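# Sort rings from pallet onto size-matched holder pads

## Task

Take every ring off the pallet and put it on the holder whose size matches it, lying flat on that holder's pads. Gripping a ring from inside its hole is allowed. A ring only counts if it stays there after the gripper lets go; being propped up by the robot does not count.

## Robot and tools

Robot: one FANUC CRX-5iA arm with a Robotiq 2F-140 two-finger gripper. There is only one arm, so every command carries a single row. Cameras: cam_head_left, cam_head_right, cam_high, cam_low, cam_wrist, each 504x504.

Frame: the scene frame has its origin on the table surface straight below the arm base. +z is up, and +y points left when facing along +x. Distances are in metres. The base may sit slightly tilted, and the reported hand position becomes less accurate the farther the arm reaches. Gripper axes: the fingers extend along the gripper's +z and close along its y. end_effector_position is the spot between the pads when they are shut. When closed the fingertips stick out about 33 mm past that spot, and about 9 mm when fully open. Closing pushes the tips roughly 24 mm farther from the arm, so hold that much clearance above any surface before you squeeze.

Row format, used by every tool that moves something: 10 numbers in this order: x, y, z, qw, qx, qy, qz, position, force_limit, speed. x, y, z and the quaternion (w first) give an absolute target pose for the gripper in the scene frame. Positions are in metres and the quaternion is unitless. Put the intended quaternion in every row, because the one echoed in results drifts. The last three numbers each run from -1 to 1. position is the finger opening: +1 is fully open (140 mm), about -0.8 is pads touching, and -1 means keep closing until blocked. force_limit is the squeeze: about 14 N at -1, 60 N at 0 and 107 N at +1. speed is how fast the pads move: about 30, 140 and 250 mm/s at -1, 0 and +1. A target more than 0.6 m from the last reported position along any gripper axis is rejected and nothing moves. On every control step the command is clipped to within 70 mm and 16 degrees of the measured pose. If position and orientation cannot both be reached, position wins.

execute_actions(actions, pictures): actions is a list holding at most one entry. An empty list only returns the state. {"rows": [[10 numbers], ...], "steps": n} runs 1 to 15 rows, one per 1/30 s step, with n at most 15 (default 15). If there are fewer rows than steps, the last row repeats. {"steps": n} with no rows is a wait of up to 300 steps, counted from the previous result, so thinking time counts toward it. After the last row the arm only continues to the last clipped pose, so a distant target may need further calls. pictures=false leaves out the images.

move(target, speed): target is one row as above, an absolute pose plus finger values, and the finger values are applied at the start. The gripper follows a straight path there at up to speed m/s (0.002 to 0.5, default 0.25; rotation up to twice that in rad/s). The path lasts 0.5 to 10 s and stops short if it would take longer. It rotates the shorter way. It does not avoid obstacles, it can overshoot speed (especially with the arm stretched out), and it lags or drifts. Its result adds a move: line giving the outcome (done, off_target, moving, held, fault), the limits that acted (paced = pose was clipped; held = a clearance check blocked steps, after which the arm may lurch fast) and the remaining distance to target.

wait(seconds): 0 to 10 s with no new command. The arm holds its last clipped pose, and moving fingers keep moving.

Pass its number.

Result lines: the state shows end_effector_position and end_effector_quat_wxyz, joint positions from the base outward, and position_measured in counts (3 = fully open, 230 = pads touching; not linear in mm). object_status: 0 moving, 1 blocked while opening, 2 blocked while closing (a grip), 3 reached the command or pads met (a thin part may still be held). After closing with -1, confirm status 2. Stopped fingers stay put until the position value changes by 0.01 or more, or the object slips; then they continue on their own. To squeeze harder during a grip, raise force_limit and switch position between -1 and -0.98. A pose unreachable line means the clearance check, which treats the base mount as part of the arm, altered or blocked the command. HELD marks the steps where this happened. A Hand target line gives the pose the controller is currently heading for.

Joint ranges (rad): waist ±3.491, shoulder ±3.140, elbow -1.187 to 4.328, forearm roll ±3.316, wrist pitch ±3.140, wrist roll ±3.927. Load limits: 144 N m for waist, shoulder and elbow, 36 N m for the three wrist joints; a held part's weight adds to these.

Things to avoid: the arm is stiff. Aiming even slightly into something solid, or hitting it fast, can reach a joint's load limit or 150 N of external force. That stops the arm for 10 s, cancels the rest of the call, and lets the arm yield. Come down slowly and aim at the contact point, not past it. Long holds heat the motors; a MOTOR HOT line warns of this, and an OVER-TEMPERATURE FAULT locks the brakes until they cool. Any stop is bad. Parts you hold may get tugged now and then, and loose items may get nudged. Never let anything leave the table. Avoid drops, slips, slams and hard pushes. Open the gripper and back away before finishing so the rings rest on the pads by themselves.

Each tool is called after "Call:" in YAML: its name, and indented under it one key for each argument.

## Session

Call:
execute_actions:
  actions: []

Scene clock: 0.00 s of 9600.00 s.
end_effector_position=(+0.9739, +0.1853, +0.1942) position_measured=3 object_status=3 end_effector_quat_wxyz=(-0.220, +0.950, +0.086, +0.205)
Joint positions: [ 0.131  1.057  1.125 -0.859 -1.045  1.92 ]
Joint velocities: [ 0.     0.002  0.     0.    -0.    -0.   ]
Hand target: +0.974, +0.185, +0.194; -0.220, +0.950, +0.086, +0.205

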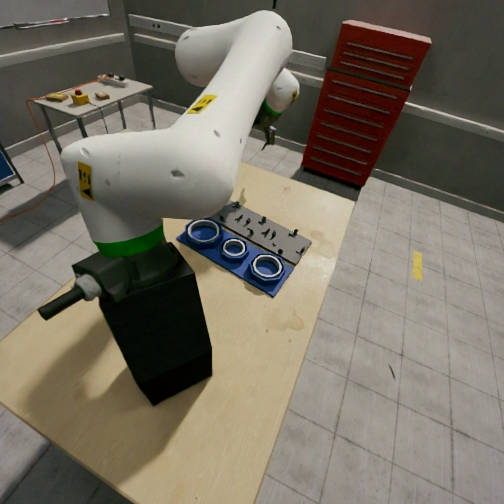

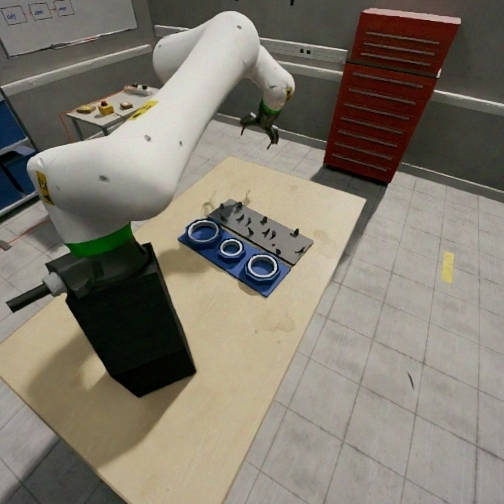

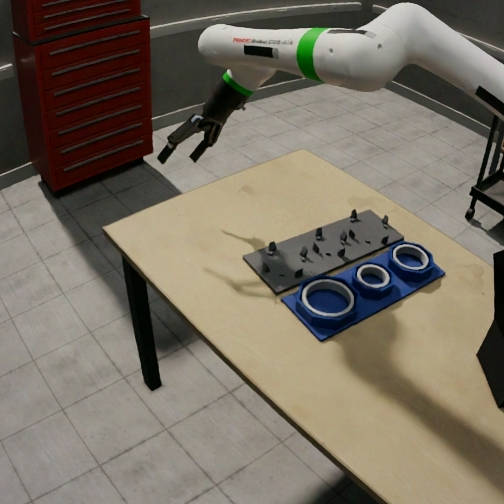

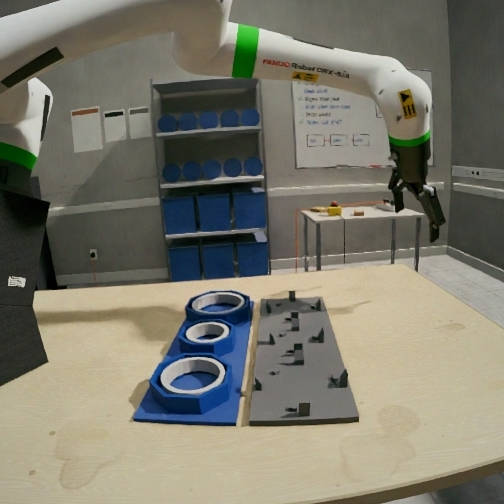

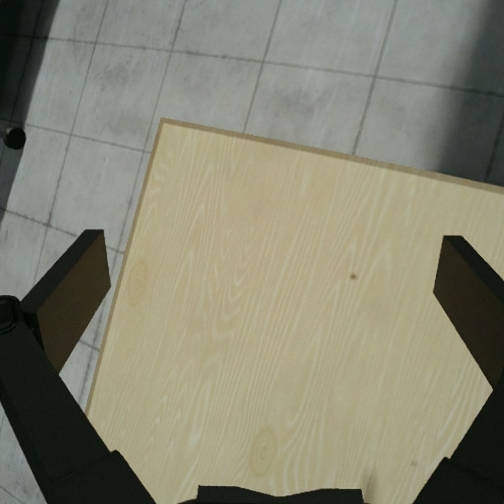

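Call:
move:
  target: [0.55,0.08,0.33,0,1,0,0,1,0,0]

Call:
zoom_image:
  camera: "cam_high"
  region: [230,190,460,350]

Call:
zoom_image:
  camera: "cam_low"
  region: [120,270,380,440]

Scene clock: 5.60 s of 9600.00 s.
end_effector_position=(+0.5504, +0.0815, +0.3297) position_measured=3 object_status=3 end_effector_quat_wxyz=(-0.000, +1.000, +0.001, +0.000)
Joint positions: [ 0.254  0.086 -0.149 -0.323 -1.066  1.525]
Joint velocities: [-0.    -0.001  0.     0.001  0.001 -0.001]
Hand target: +0.550, +0.082, +0.330; -0.000, +1.000, +0.001, +0.000
Off the commanded pose: 0.002 m, 0 deg.
After step 90, 0.37 s passed at rest.
move: done

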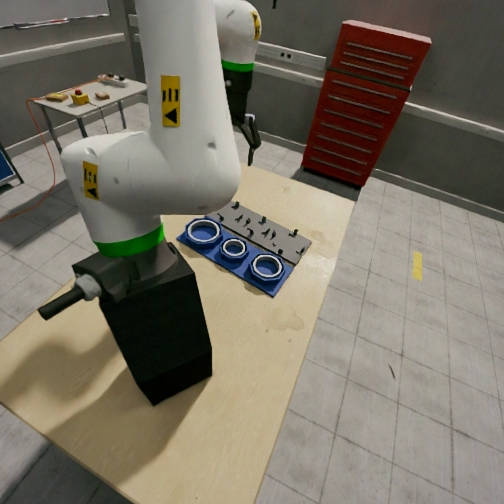

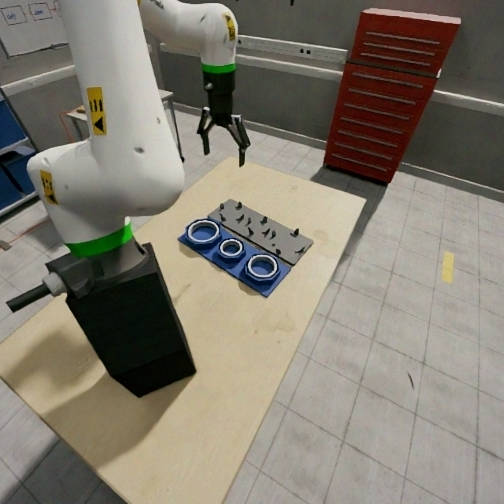

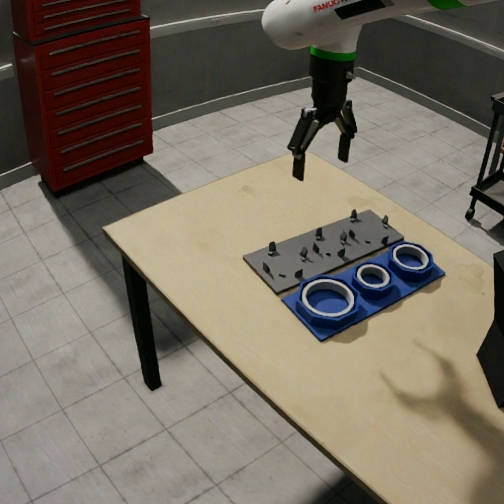

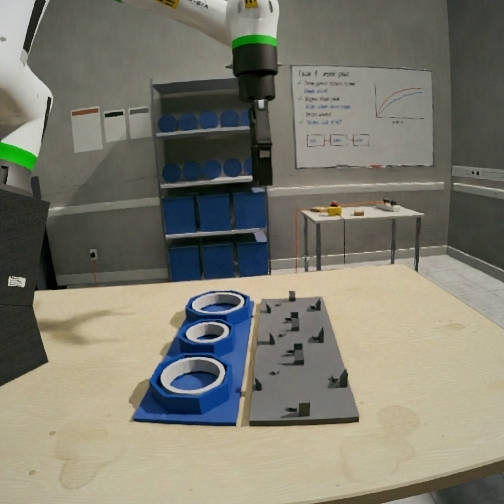

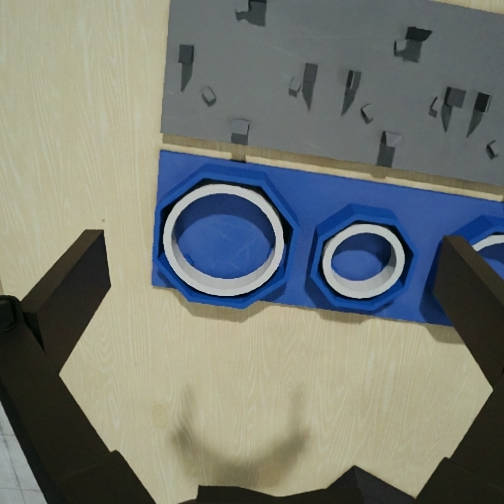

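Region (230, 190, 460, 350) of cam_high's 504x504 image, scaled by 2.191, with more detail than that image has; it fills the top 351 rows of this view, and the rest is white.

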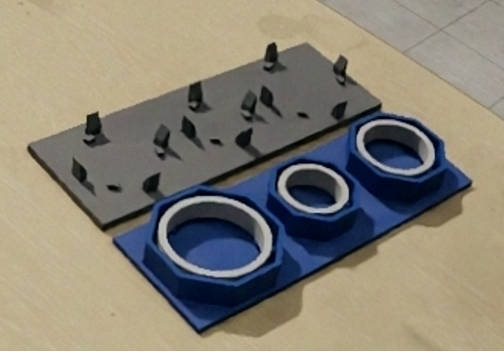

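Region (120, 270, 380, 440) of cam_low's 504x504 image, scaled by 1.938, with more detail than that image has; it fills the top 330 rows of this view, and the rest is white.

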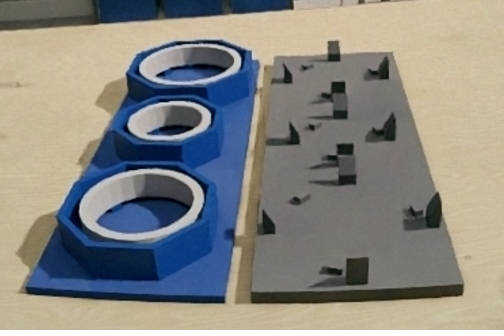

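Call:
move:
  target: [0.55,-0.02,0.33,0,1,0,0,1,0,0]

Call:
move:
  target: [0.62,-0.02,0.33,0,1,0,0,1,0,0]

Call:
move:
  target: [0.55,-0.02,0.2,0,1,0,0,-0.8,0,0]

Scene clock: 10.70 s of 9600.00 s.
end_effector_position=(+0.5496, -0.0204, +0.3301) position_measured=3 object_status=3 end_effector_quat_wxyz=(+0.000, +1.000, +0.000, -0.000)
Joint positions: [ 0.036  0.17  -0.117 -0.381 -1.091  1.767]
Joint velocities: [-0.    -0.     0.    -0.    -0.001  0.001]
Hand target: +0.550, -0.020, +0.330; +0.000, +1.000, +0.000, -0.000
Off the commanded pose: 0.001 m, 0 deg.
After step 90, 1.27 s passed at rest.
move: done

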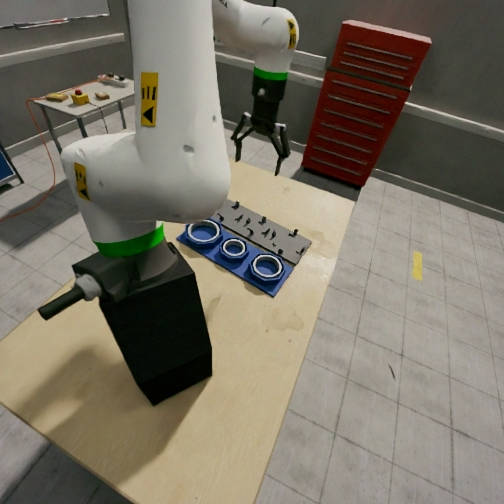

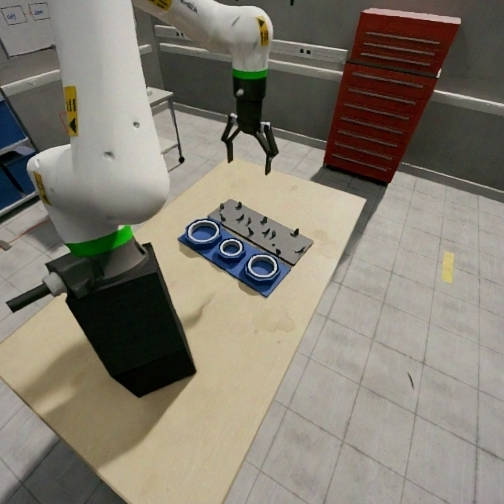

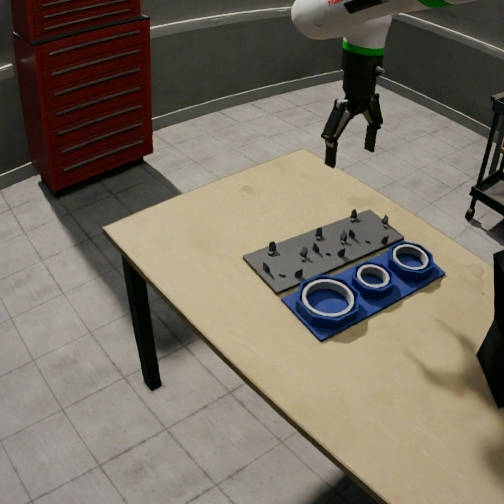

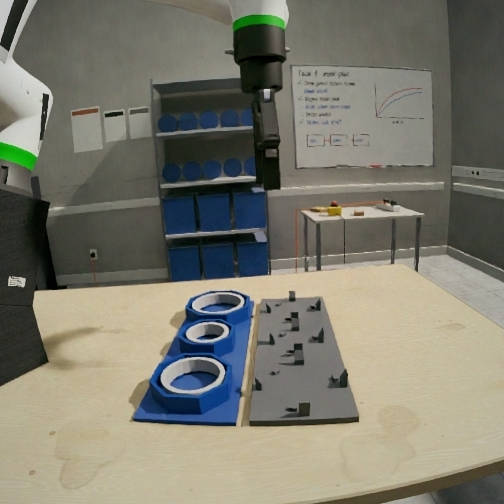

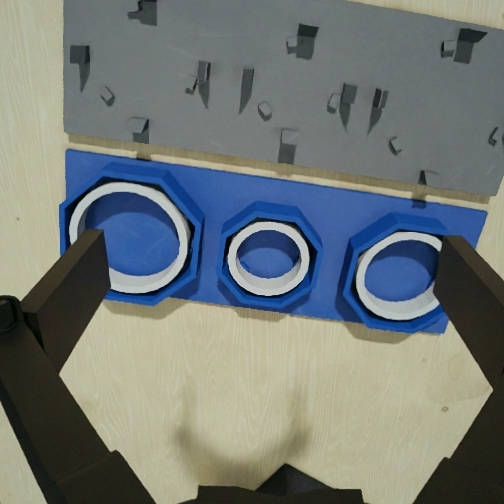

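Scene clock: 11.47 s of 9600.00 s.
end_effector_position=(+0.6199, -0.0201, +0.3300) position_measured=3 object_status=3 end_effector_quat_wxyz=(+0.000, +1.000, +0.000, +0.000)
Joint positions: [ 0.039  0.313  0.096 -0.369 -1.155  1.736]
Joint velocities: [-0.002  0.001  0.002  0.    -0.    -0.   ]
Hand target: +0.620, -0.020, +0.330; +0.000, +1.000, -0.000, +0.000
Off the commanded pose: 0.000 m, 0 deg.
move: done

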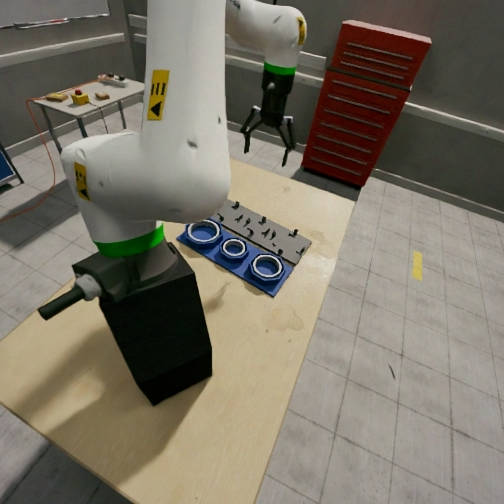

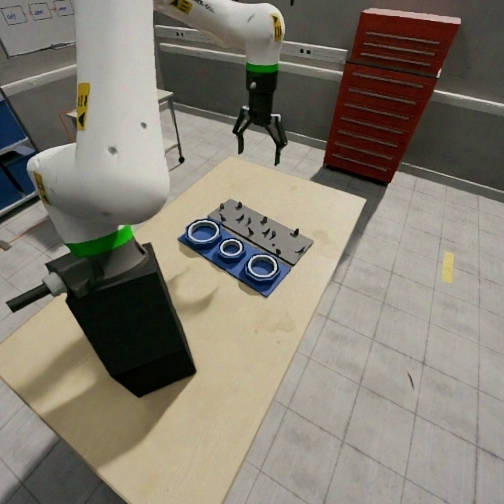

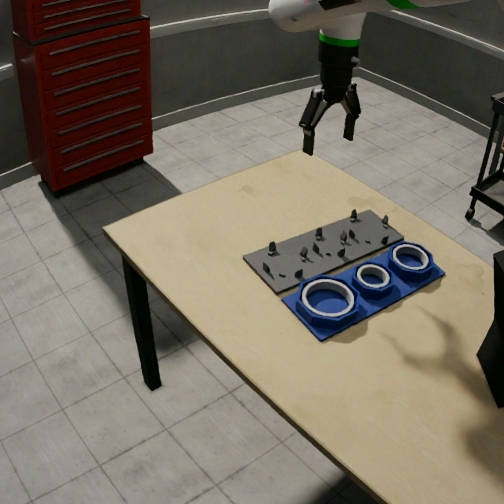

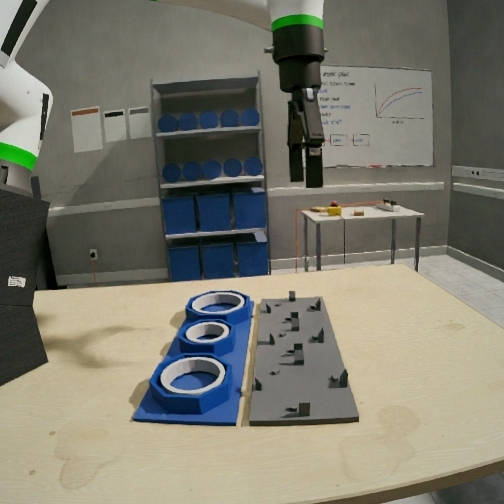

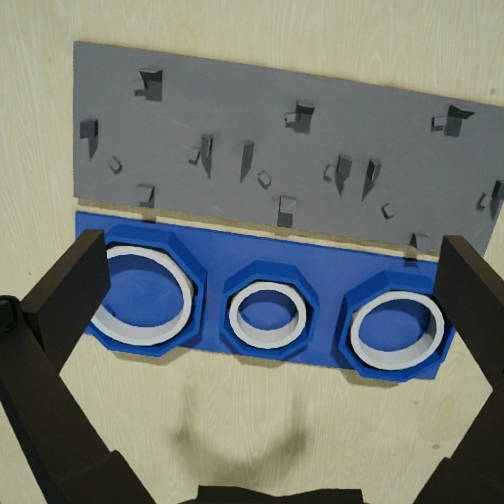

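Scene clock: 12.70 s of 9600.00 s.
end_effector_position=(+0.5504, -0.0198, +0.1997) position_measured=229 object_status=3 end_effector_quat_wxyz=(-0.000, +1.000, +0.000, -0.000)
Joint positions: [ 0.118  0.365 -0.171 -0.436 -0.833  1.804]
Joint velocities: [-0.    -0.001 -0.    -0.001 -0.001  0.   ]
Hand target: +0.550, -0.020, +0.200; -0.000, +1.000, +0.000, -0.000
Off the commanded pose: 0.001 m, 0 deg.
move: done

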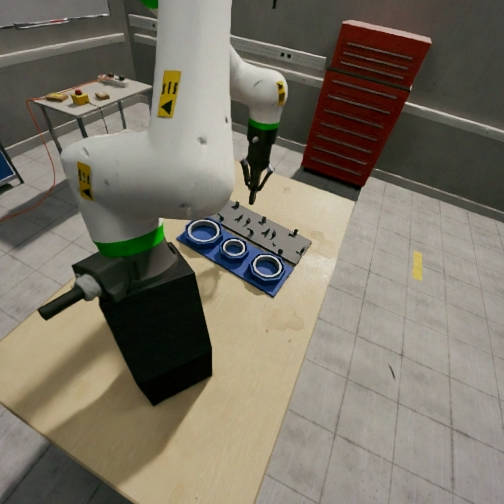

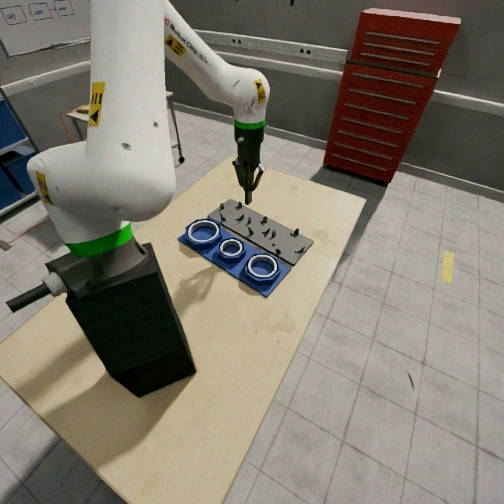

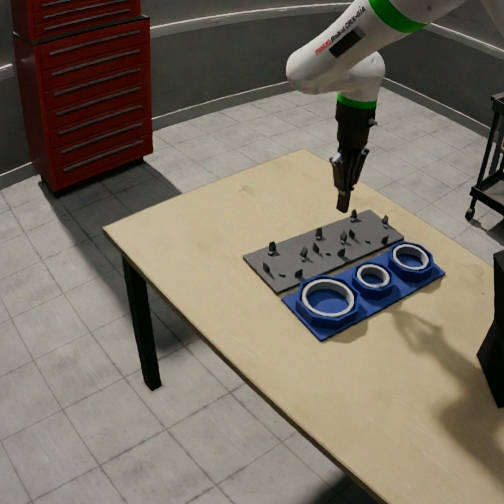

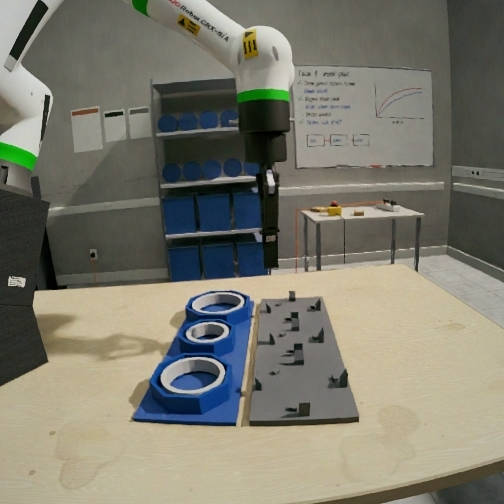

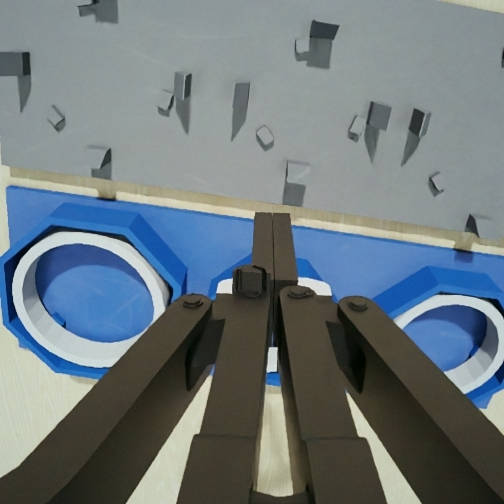

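Call:
move:
  target: [0.42,-0.02,0.11,0,1,0,0,1,0,0]

Scene clock: 27.40 s of 9600.00 s.
end_effector_position=(+0.4202, -0.0197, +0.1095) position_measured=3 object_status=3 end_effector_quat_wxyz=(-0.000, +1.000, +0.000, -0.000)
Joint positions: [ 0.182  0.387 -0.474 -0.63  -0.528  1.999]
Joint velocities: [ 0.001 -0.     0.002  0.001 -0.001 -0.001]
Hand target: +0.420, -0.020, +0.110; -0.000, +1.000, +0.000, -0.000
Off the commanded pose: 0.001 m, 0 deg.
After step 90, 10.47 s passed at rest.
move: done

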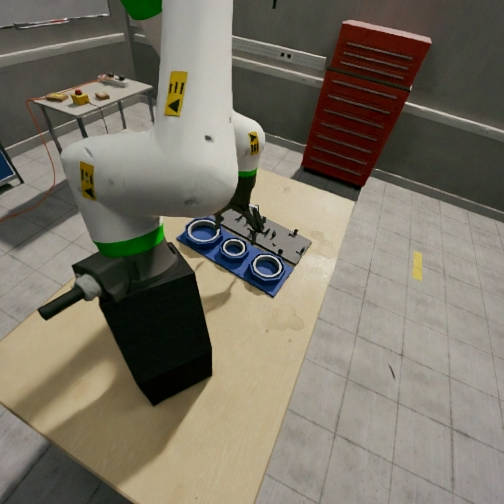

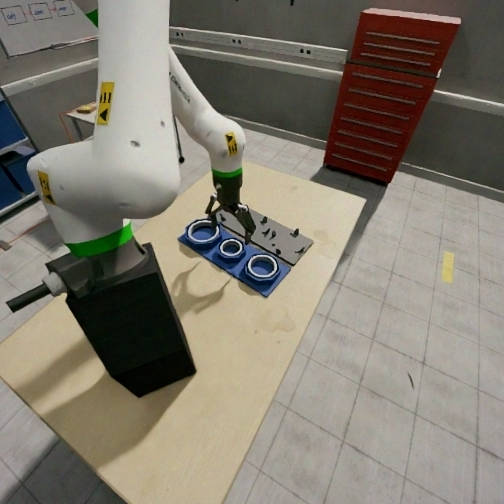

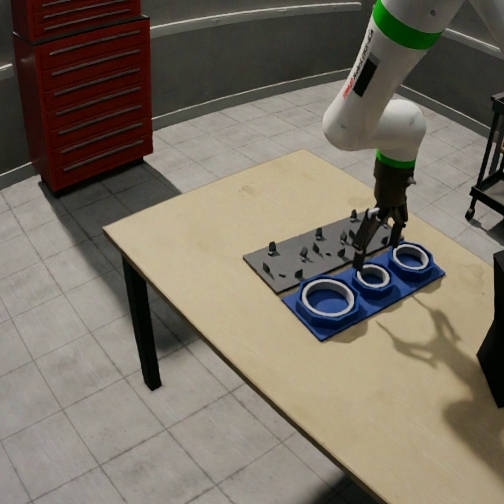

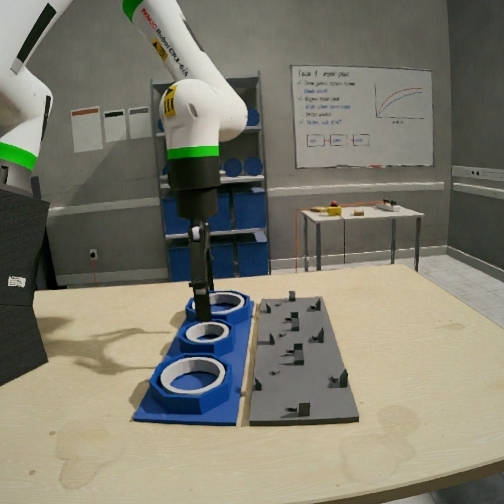

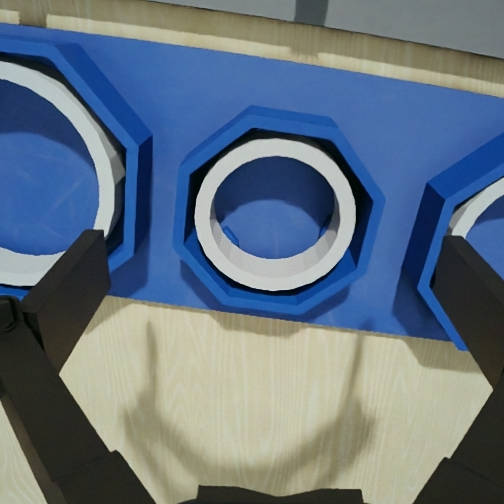

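Call:
move:
  target: [0.42,-0.022,0.075,0,1,0,0,-0.6,0,0.5]
  speed: 0.05

Call:
move:
  target: [0.42,-0.022,0.05,0,1,0,0,-0.6,0,0.5]
  speed: 0.04

Call:
move:
  target: [0.42,-0.022,0.05,0,1,0,0,1,0,-0.7]

Call:
zoom_image:
  camera: "cam_low"
  region: [140,250,280,390]

Scene clock: 31.93 s of 9600.00 s.
end_effector_position=(+0.4200, -0.0220, +0.0749) position_measured=205 object_status=3 end_effector_quat_wxyz=(-0.000, +1.000, +0.000, -0.000)
Joint positions: [ 0.19   0.482 -0.437 -0.694 -0.478  2.064]
Joint velocities: [ 0.    -0.001  0.001  0.    -0.001  0.001]
Hand target: +0.420, -0.022, +0.075; -0.000, +1.000, +0.000, -0.000
Off the commanded pose: 0.000 m, 0 deg.
After step 90, 0.57 s passed at rest.
move: done

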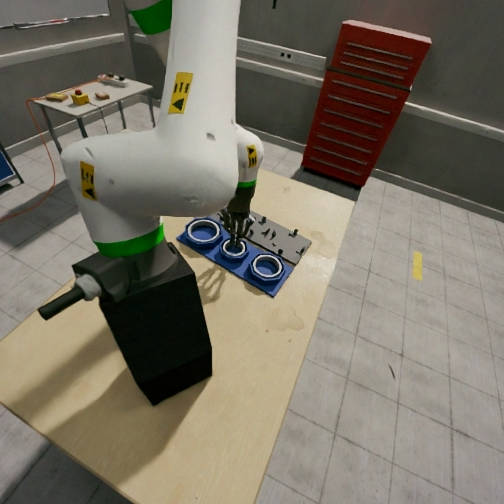

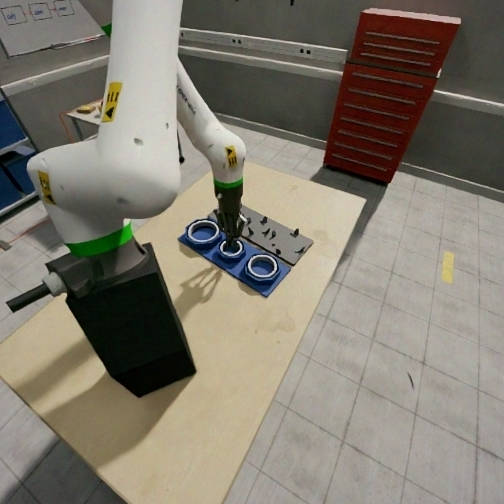

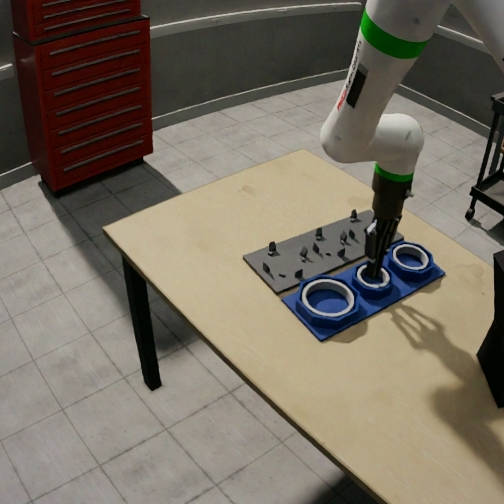

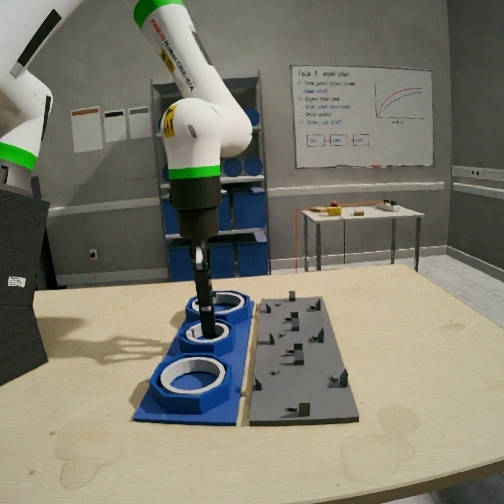

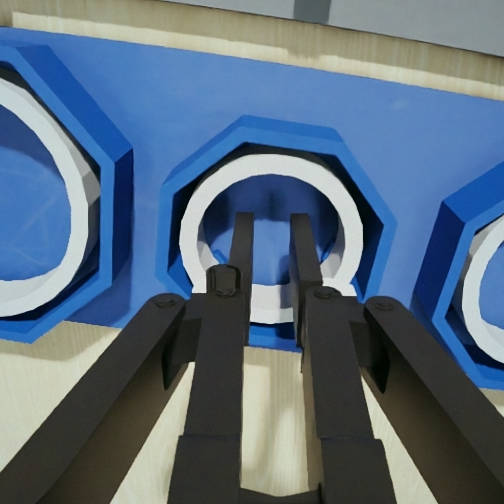

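Scene clock: 32.83 s of 9600.00 s.
end_effector_position=(+0.4200, -0.0220, +0.0499) position_measured=205 object_status=3 end_effector_quat_wxyz=(-0.000, +1.000, +0.000, -0.000)
Joint positions: [ 0.198  0.548 -0.407 -0.741 -0.447  2.109]
Joint velocities: [ 0.     0.002 -0.     0.001  0.     0.001]
Hand target: +0.420, -0.022, +0.050; -0.000, +1.000, +0.000, -0.000
Off the commanded pose: 0.000 m, 0 deg.
move: done

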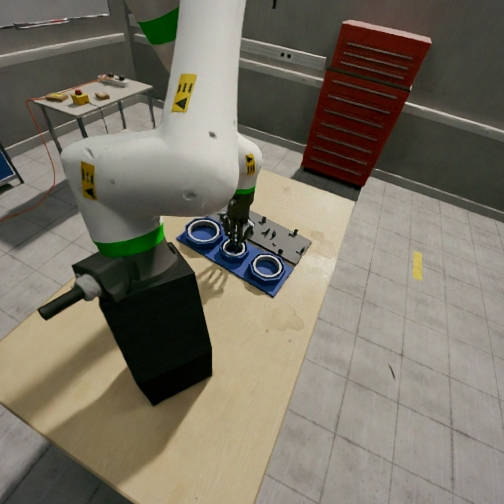

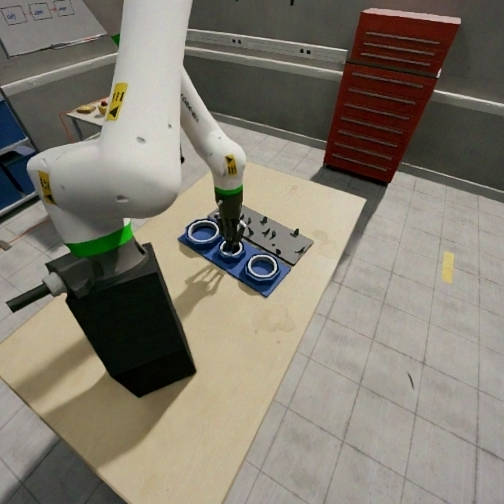

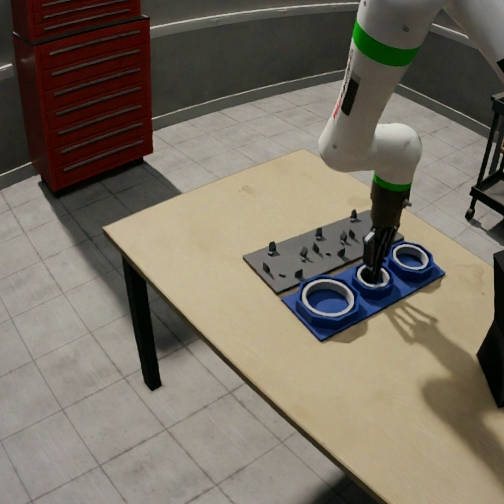

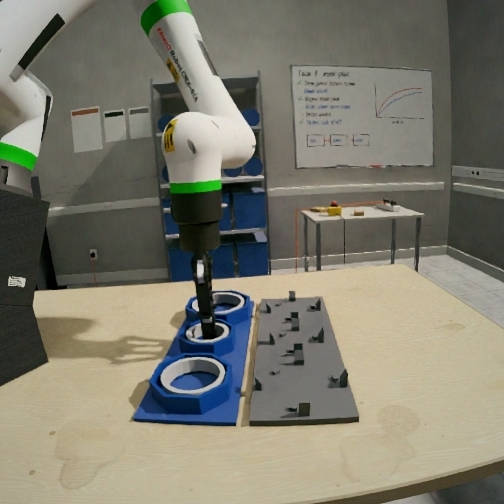

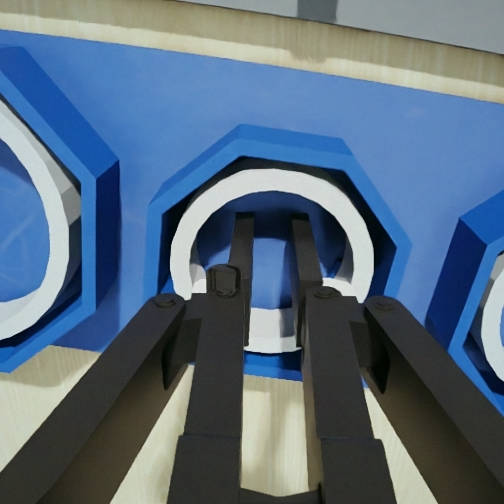

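Scene clock: 33.60 s of 9600.00 s.
end_effector_position=(+0.4200, -0.0220, +0.0500) position_measured=150 object_status=1 end_effector_quat_wxyz=(+0.000, +1.000, -0.000, -0.000)
Joint positions: [ 0.198  0.548 -0.407 -0.741 -0.447  2.109]
Joint velocities: [-0.001 -0.002  0.     0.    -0.001  0.   ]
Hand target: +0.420, -0.022, +0.050; -0.000, +1.000, -0.000, +0.000
Off the commanded pose: 0.000 m, 0 deg.
move: done

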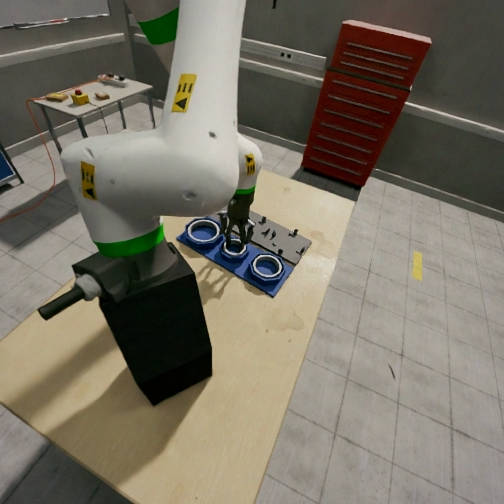

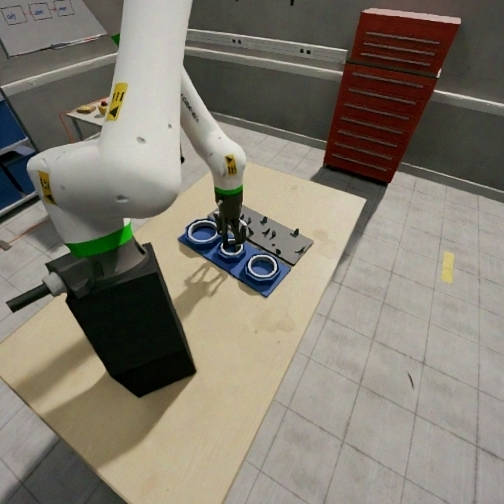

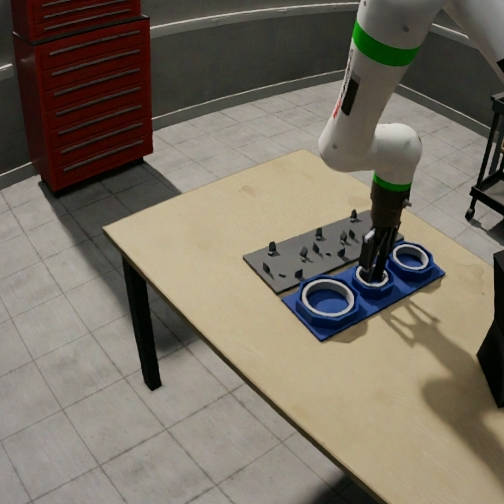

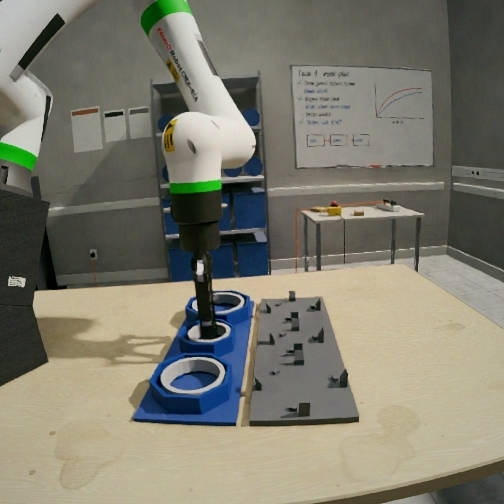

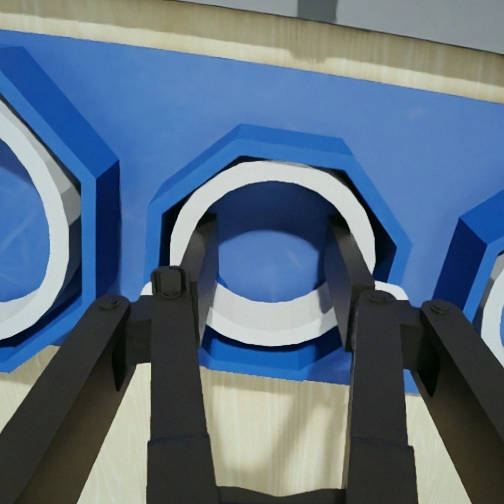

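Region (140, 250, 280, 390) of cam_low's 504x504 image, scaled by 3.600, with more detail than that image has.

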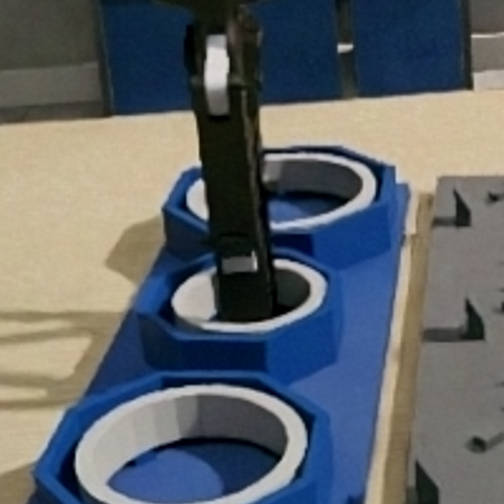

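Call:
move:
  target: [0.42,-0.022,0.11,0,1,0,0,1,0,-0.7]
  speed: 0.1

Call:
move:
  target: [0.60,-0.047,0.11,0,1,0,0,1,0,-0.7]
  speed: 0.2

Scene clock: 37.10 s of 9600.00 s.
end_effector_position=(+0.4200, -0.0220, +0.1102) position_measured=150 object_status=1 end_effector_quat_wxyz=(+0.000, +1.000, -0.000, +0.000)
Joint positions: [ 0.176  0.387 -0.473 -0.631 -0.529  2.004]
Joint velocities: [ 0.    -0.003 -0.001  0.     0.001  0.001]
Hand target: +0.420, -0.022, +0.110; +0.000, +1.000, -0.000, +0.000
Off the commanded pose: 0.000 m, 0 deg.
move: done

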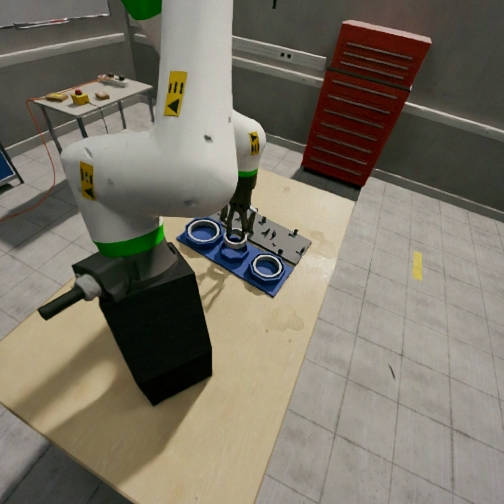

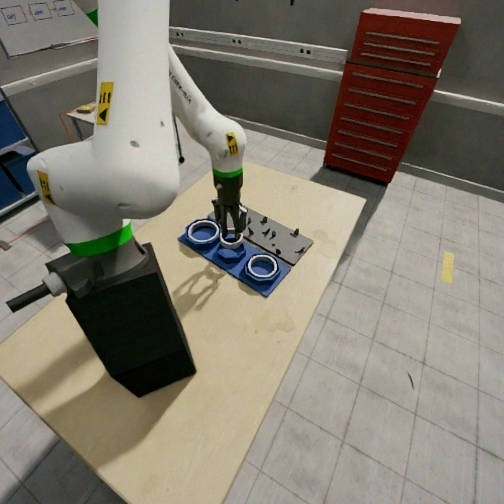

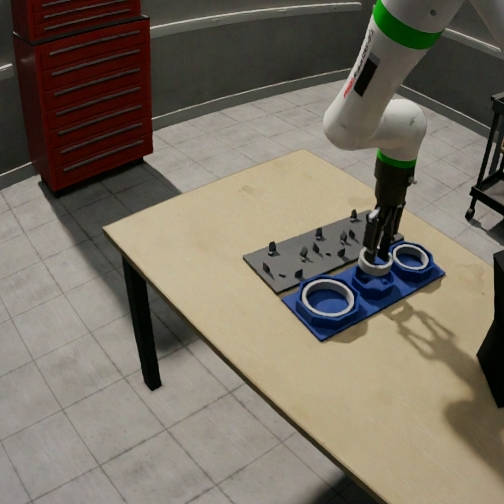

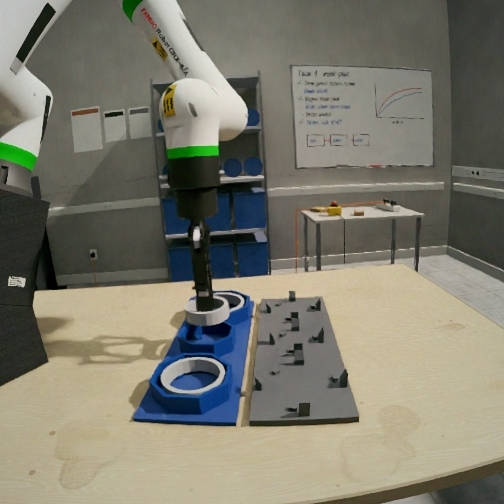

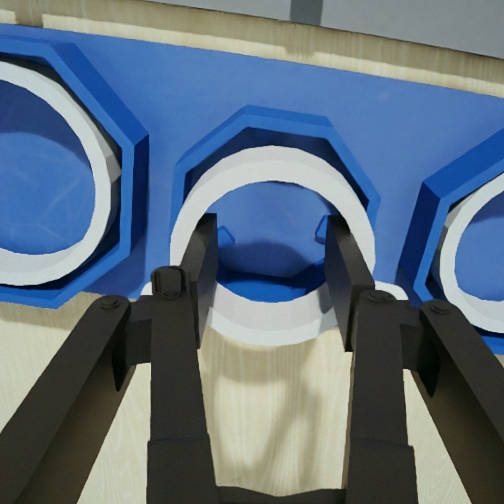

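Scene clock: 38.40 s of 9600.00 s.
end_effector_position=(+0.5998, -0.0475, +0.1104) position_measured=150 object_status=1 end_effector_quat_wxyz=(+0.000, +1.000, -0.000, +0.000)
Joint positions: [ 0.112  0.627  0.013 -0.469 -0.765  1.857]
Joint velocities: [ 0.     0.001  0.    -0.     0.001 -0.   ]
Hand target: +0.600, -0.048, +0.110; +0.000, +1.000, -0.000, +0.000
Off the commanded pose: 0.001 m, 0 deg.
move: done

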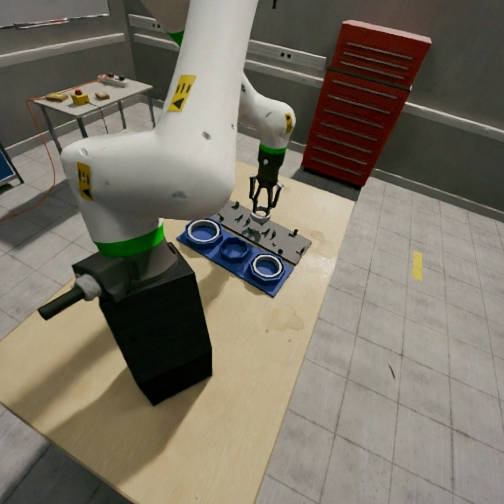

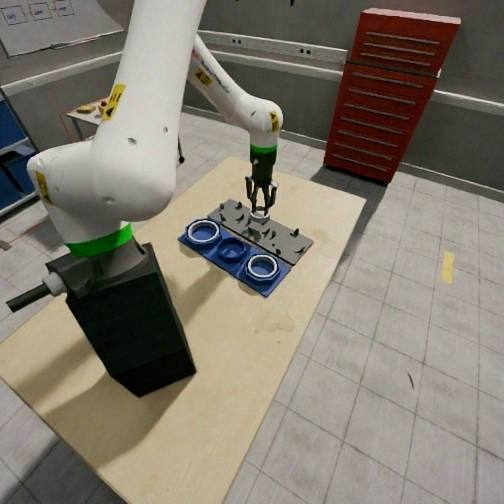

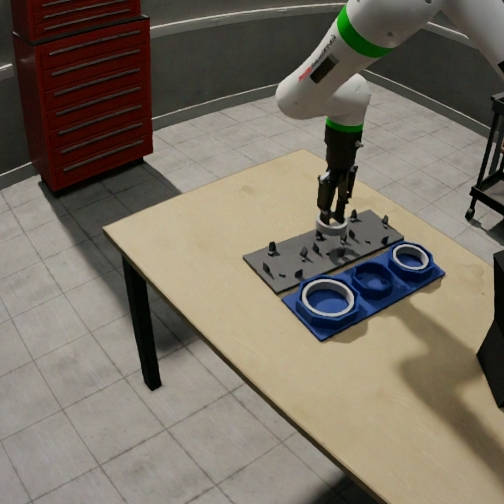

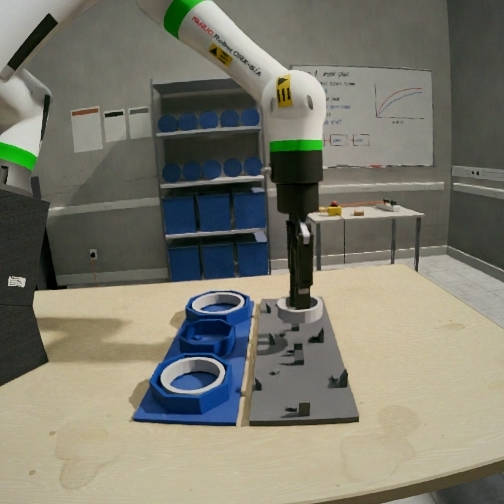

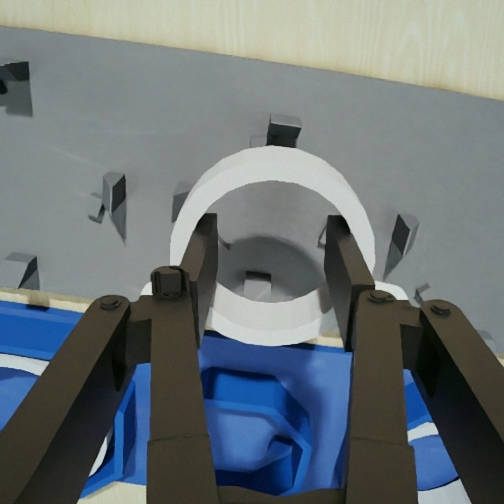

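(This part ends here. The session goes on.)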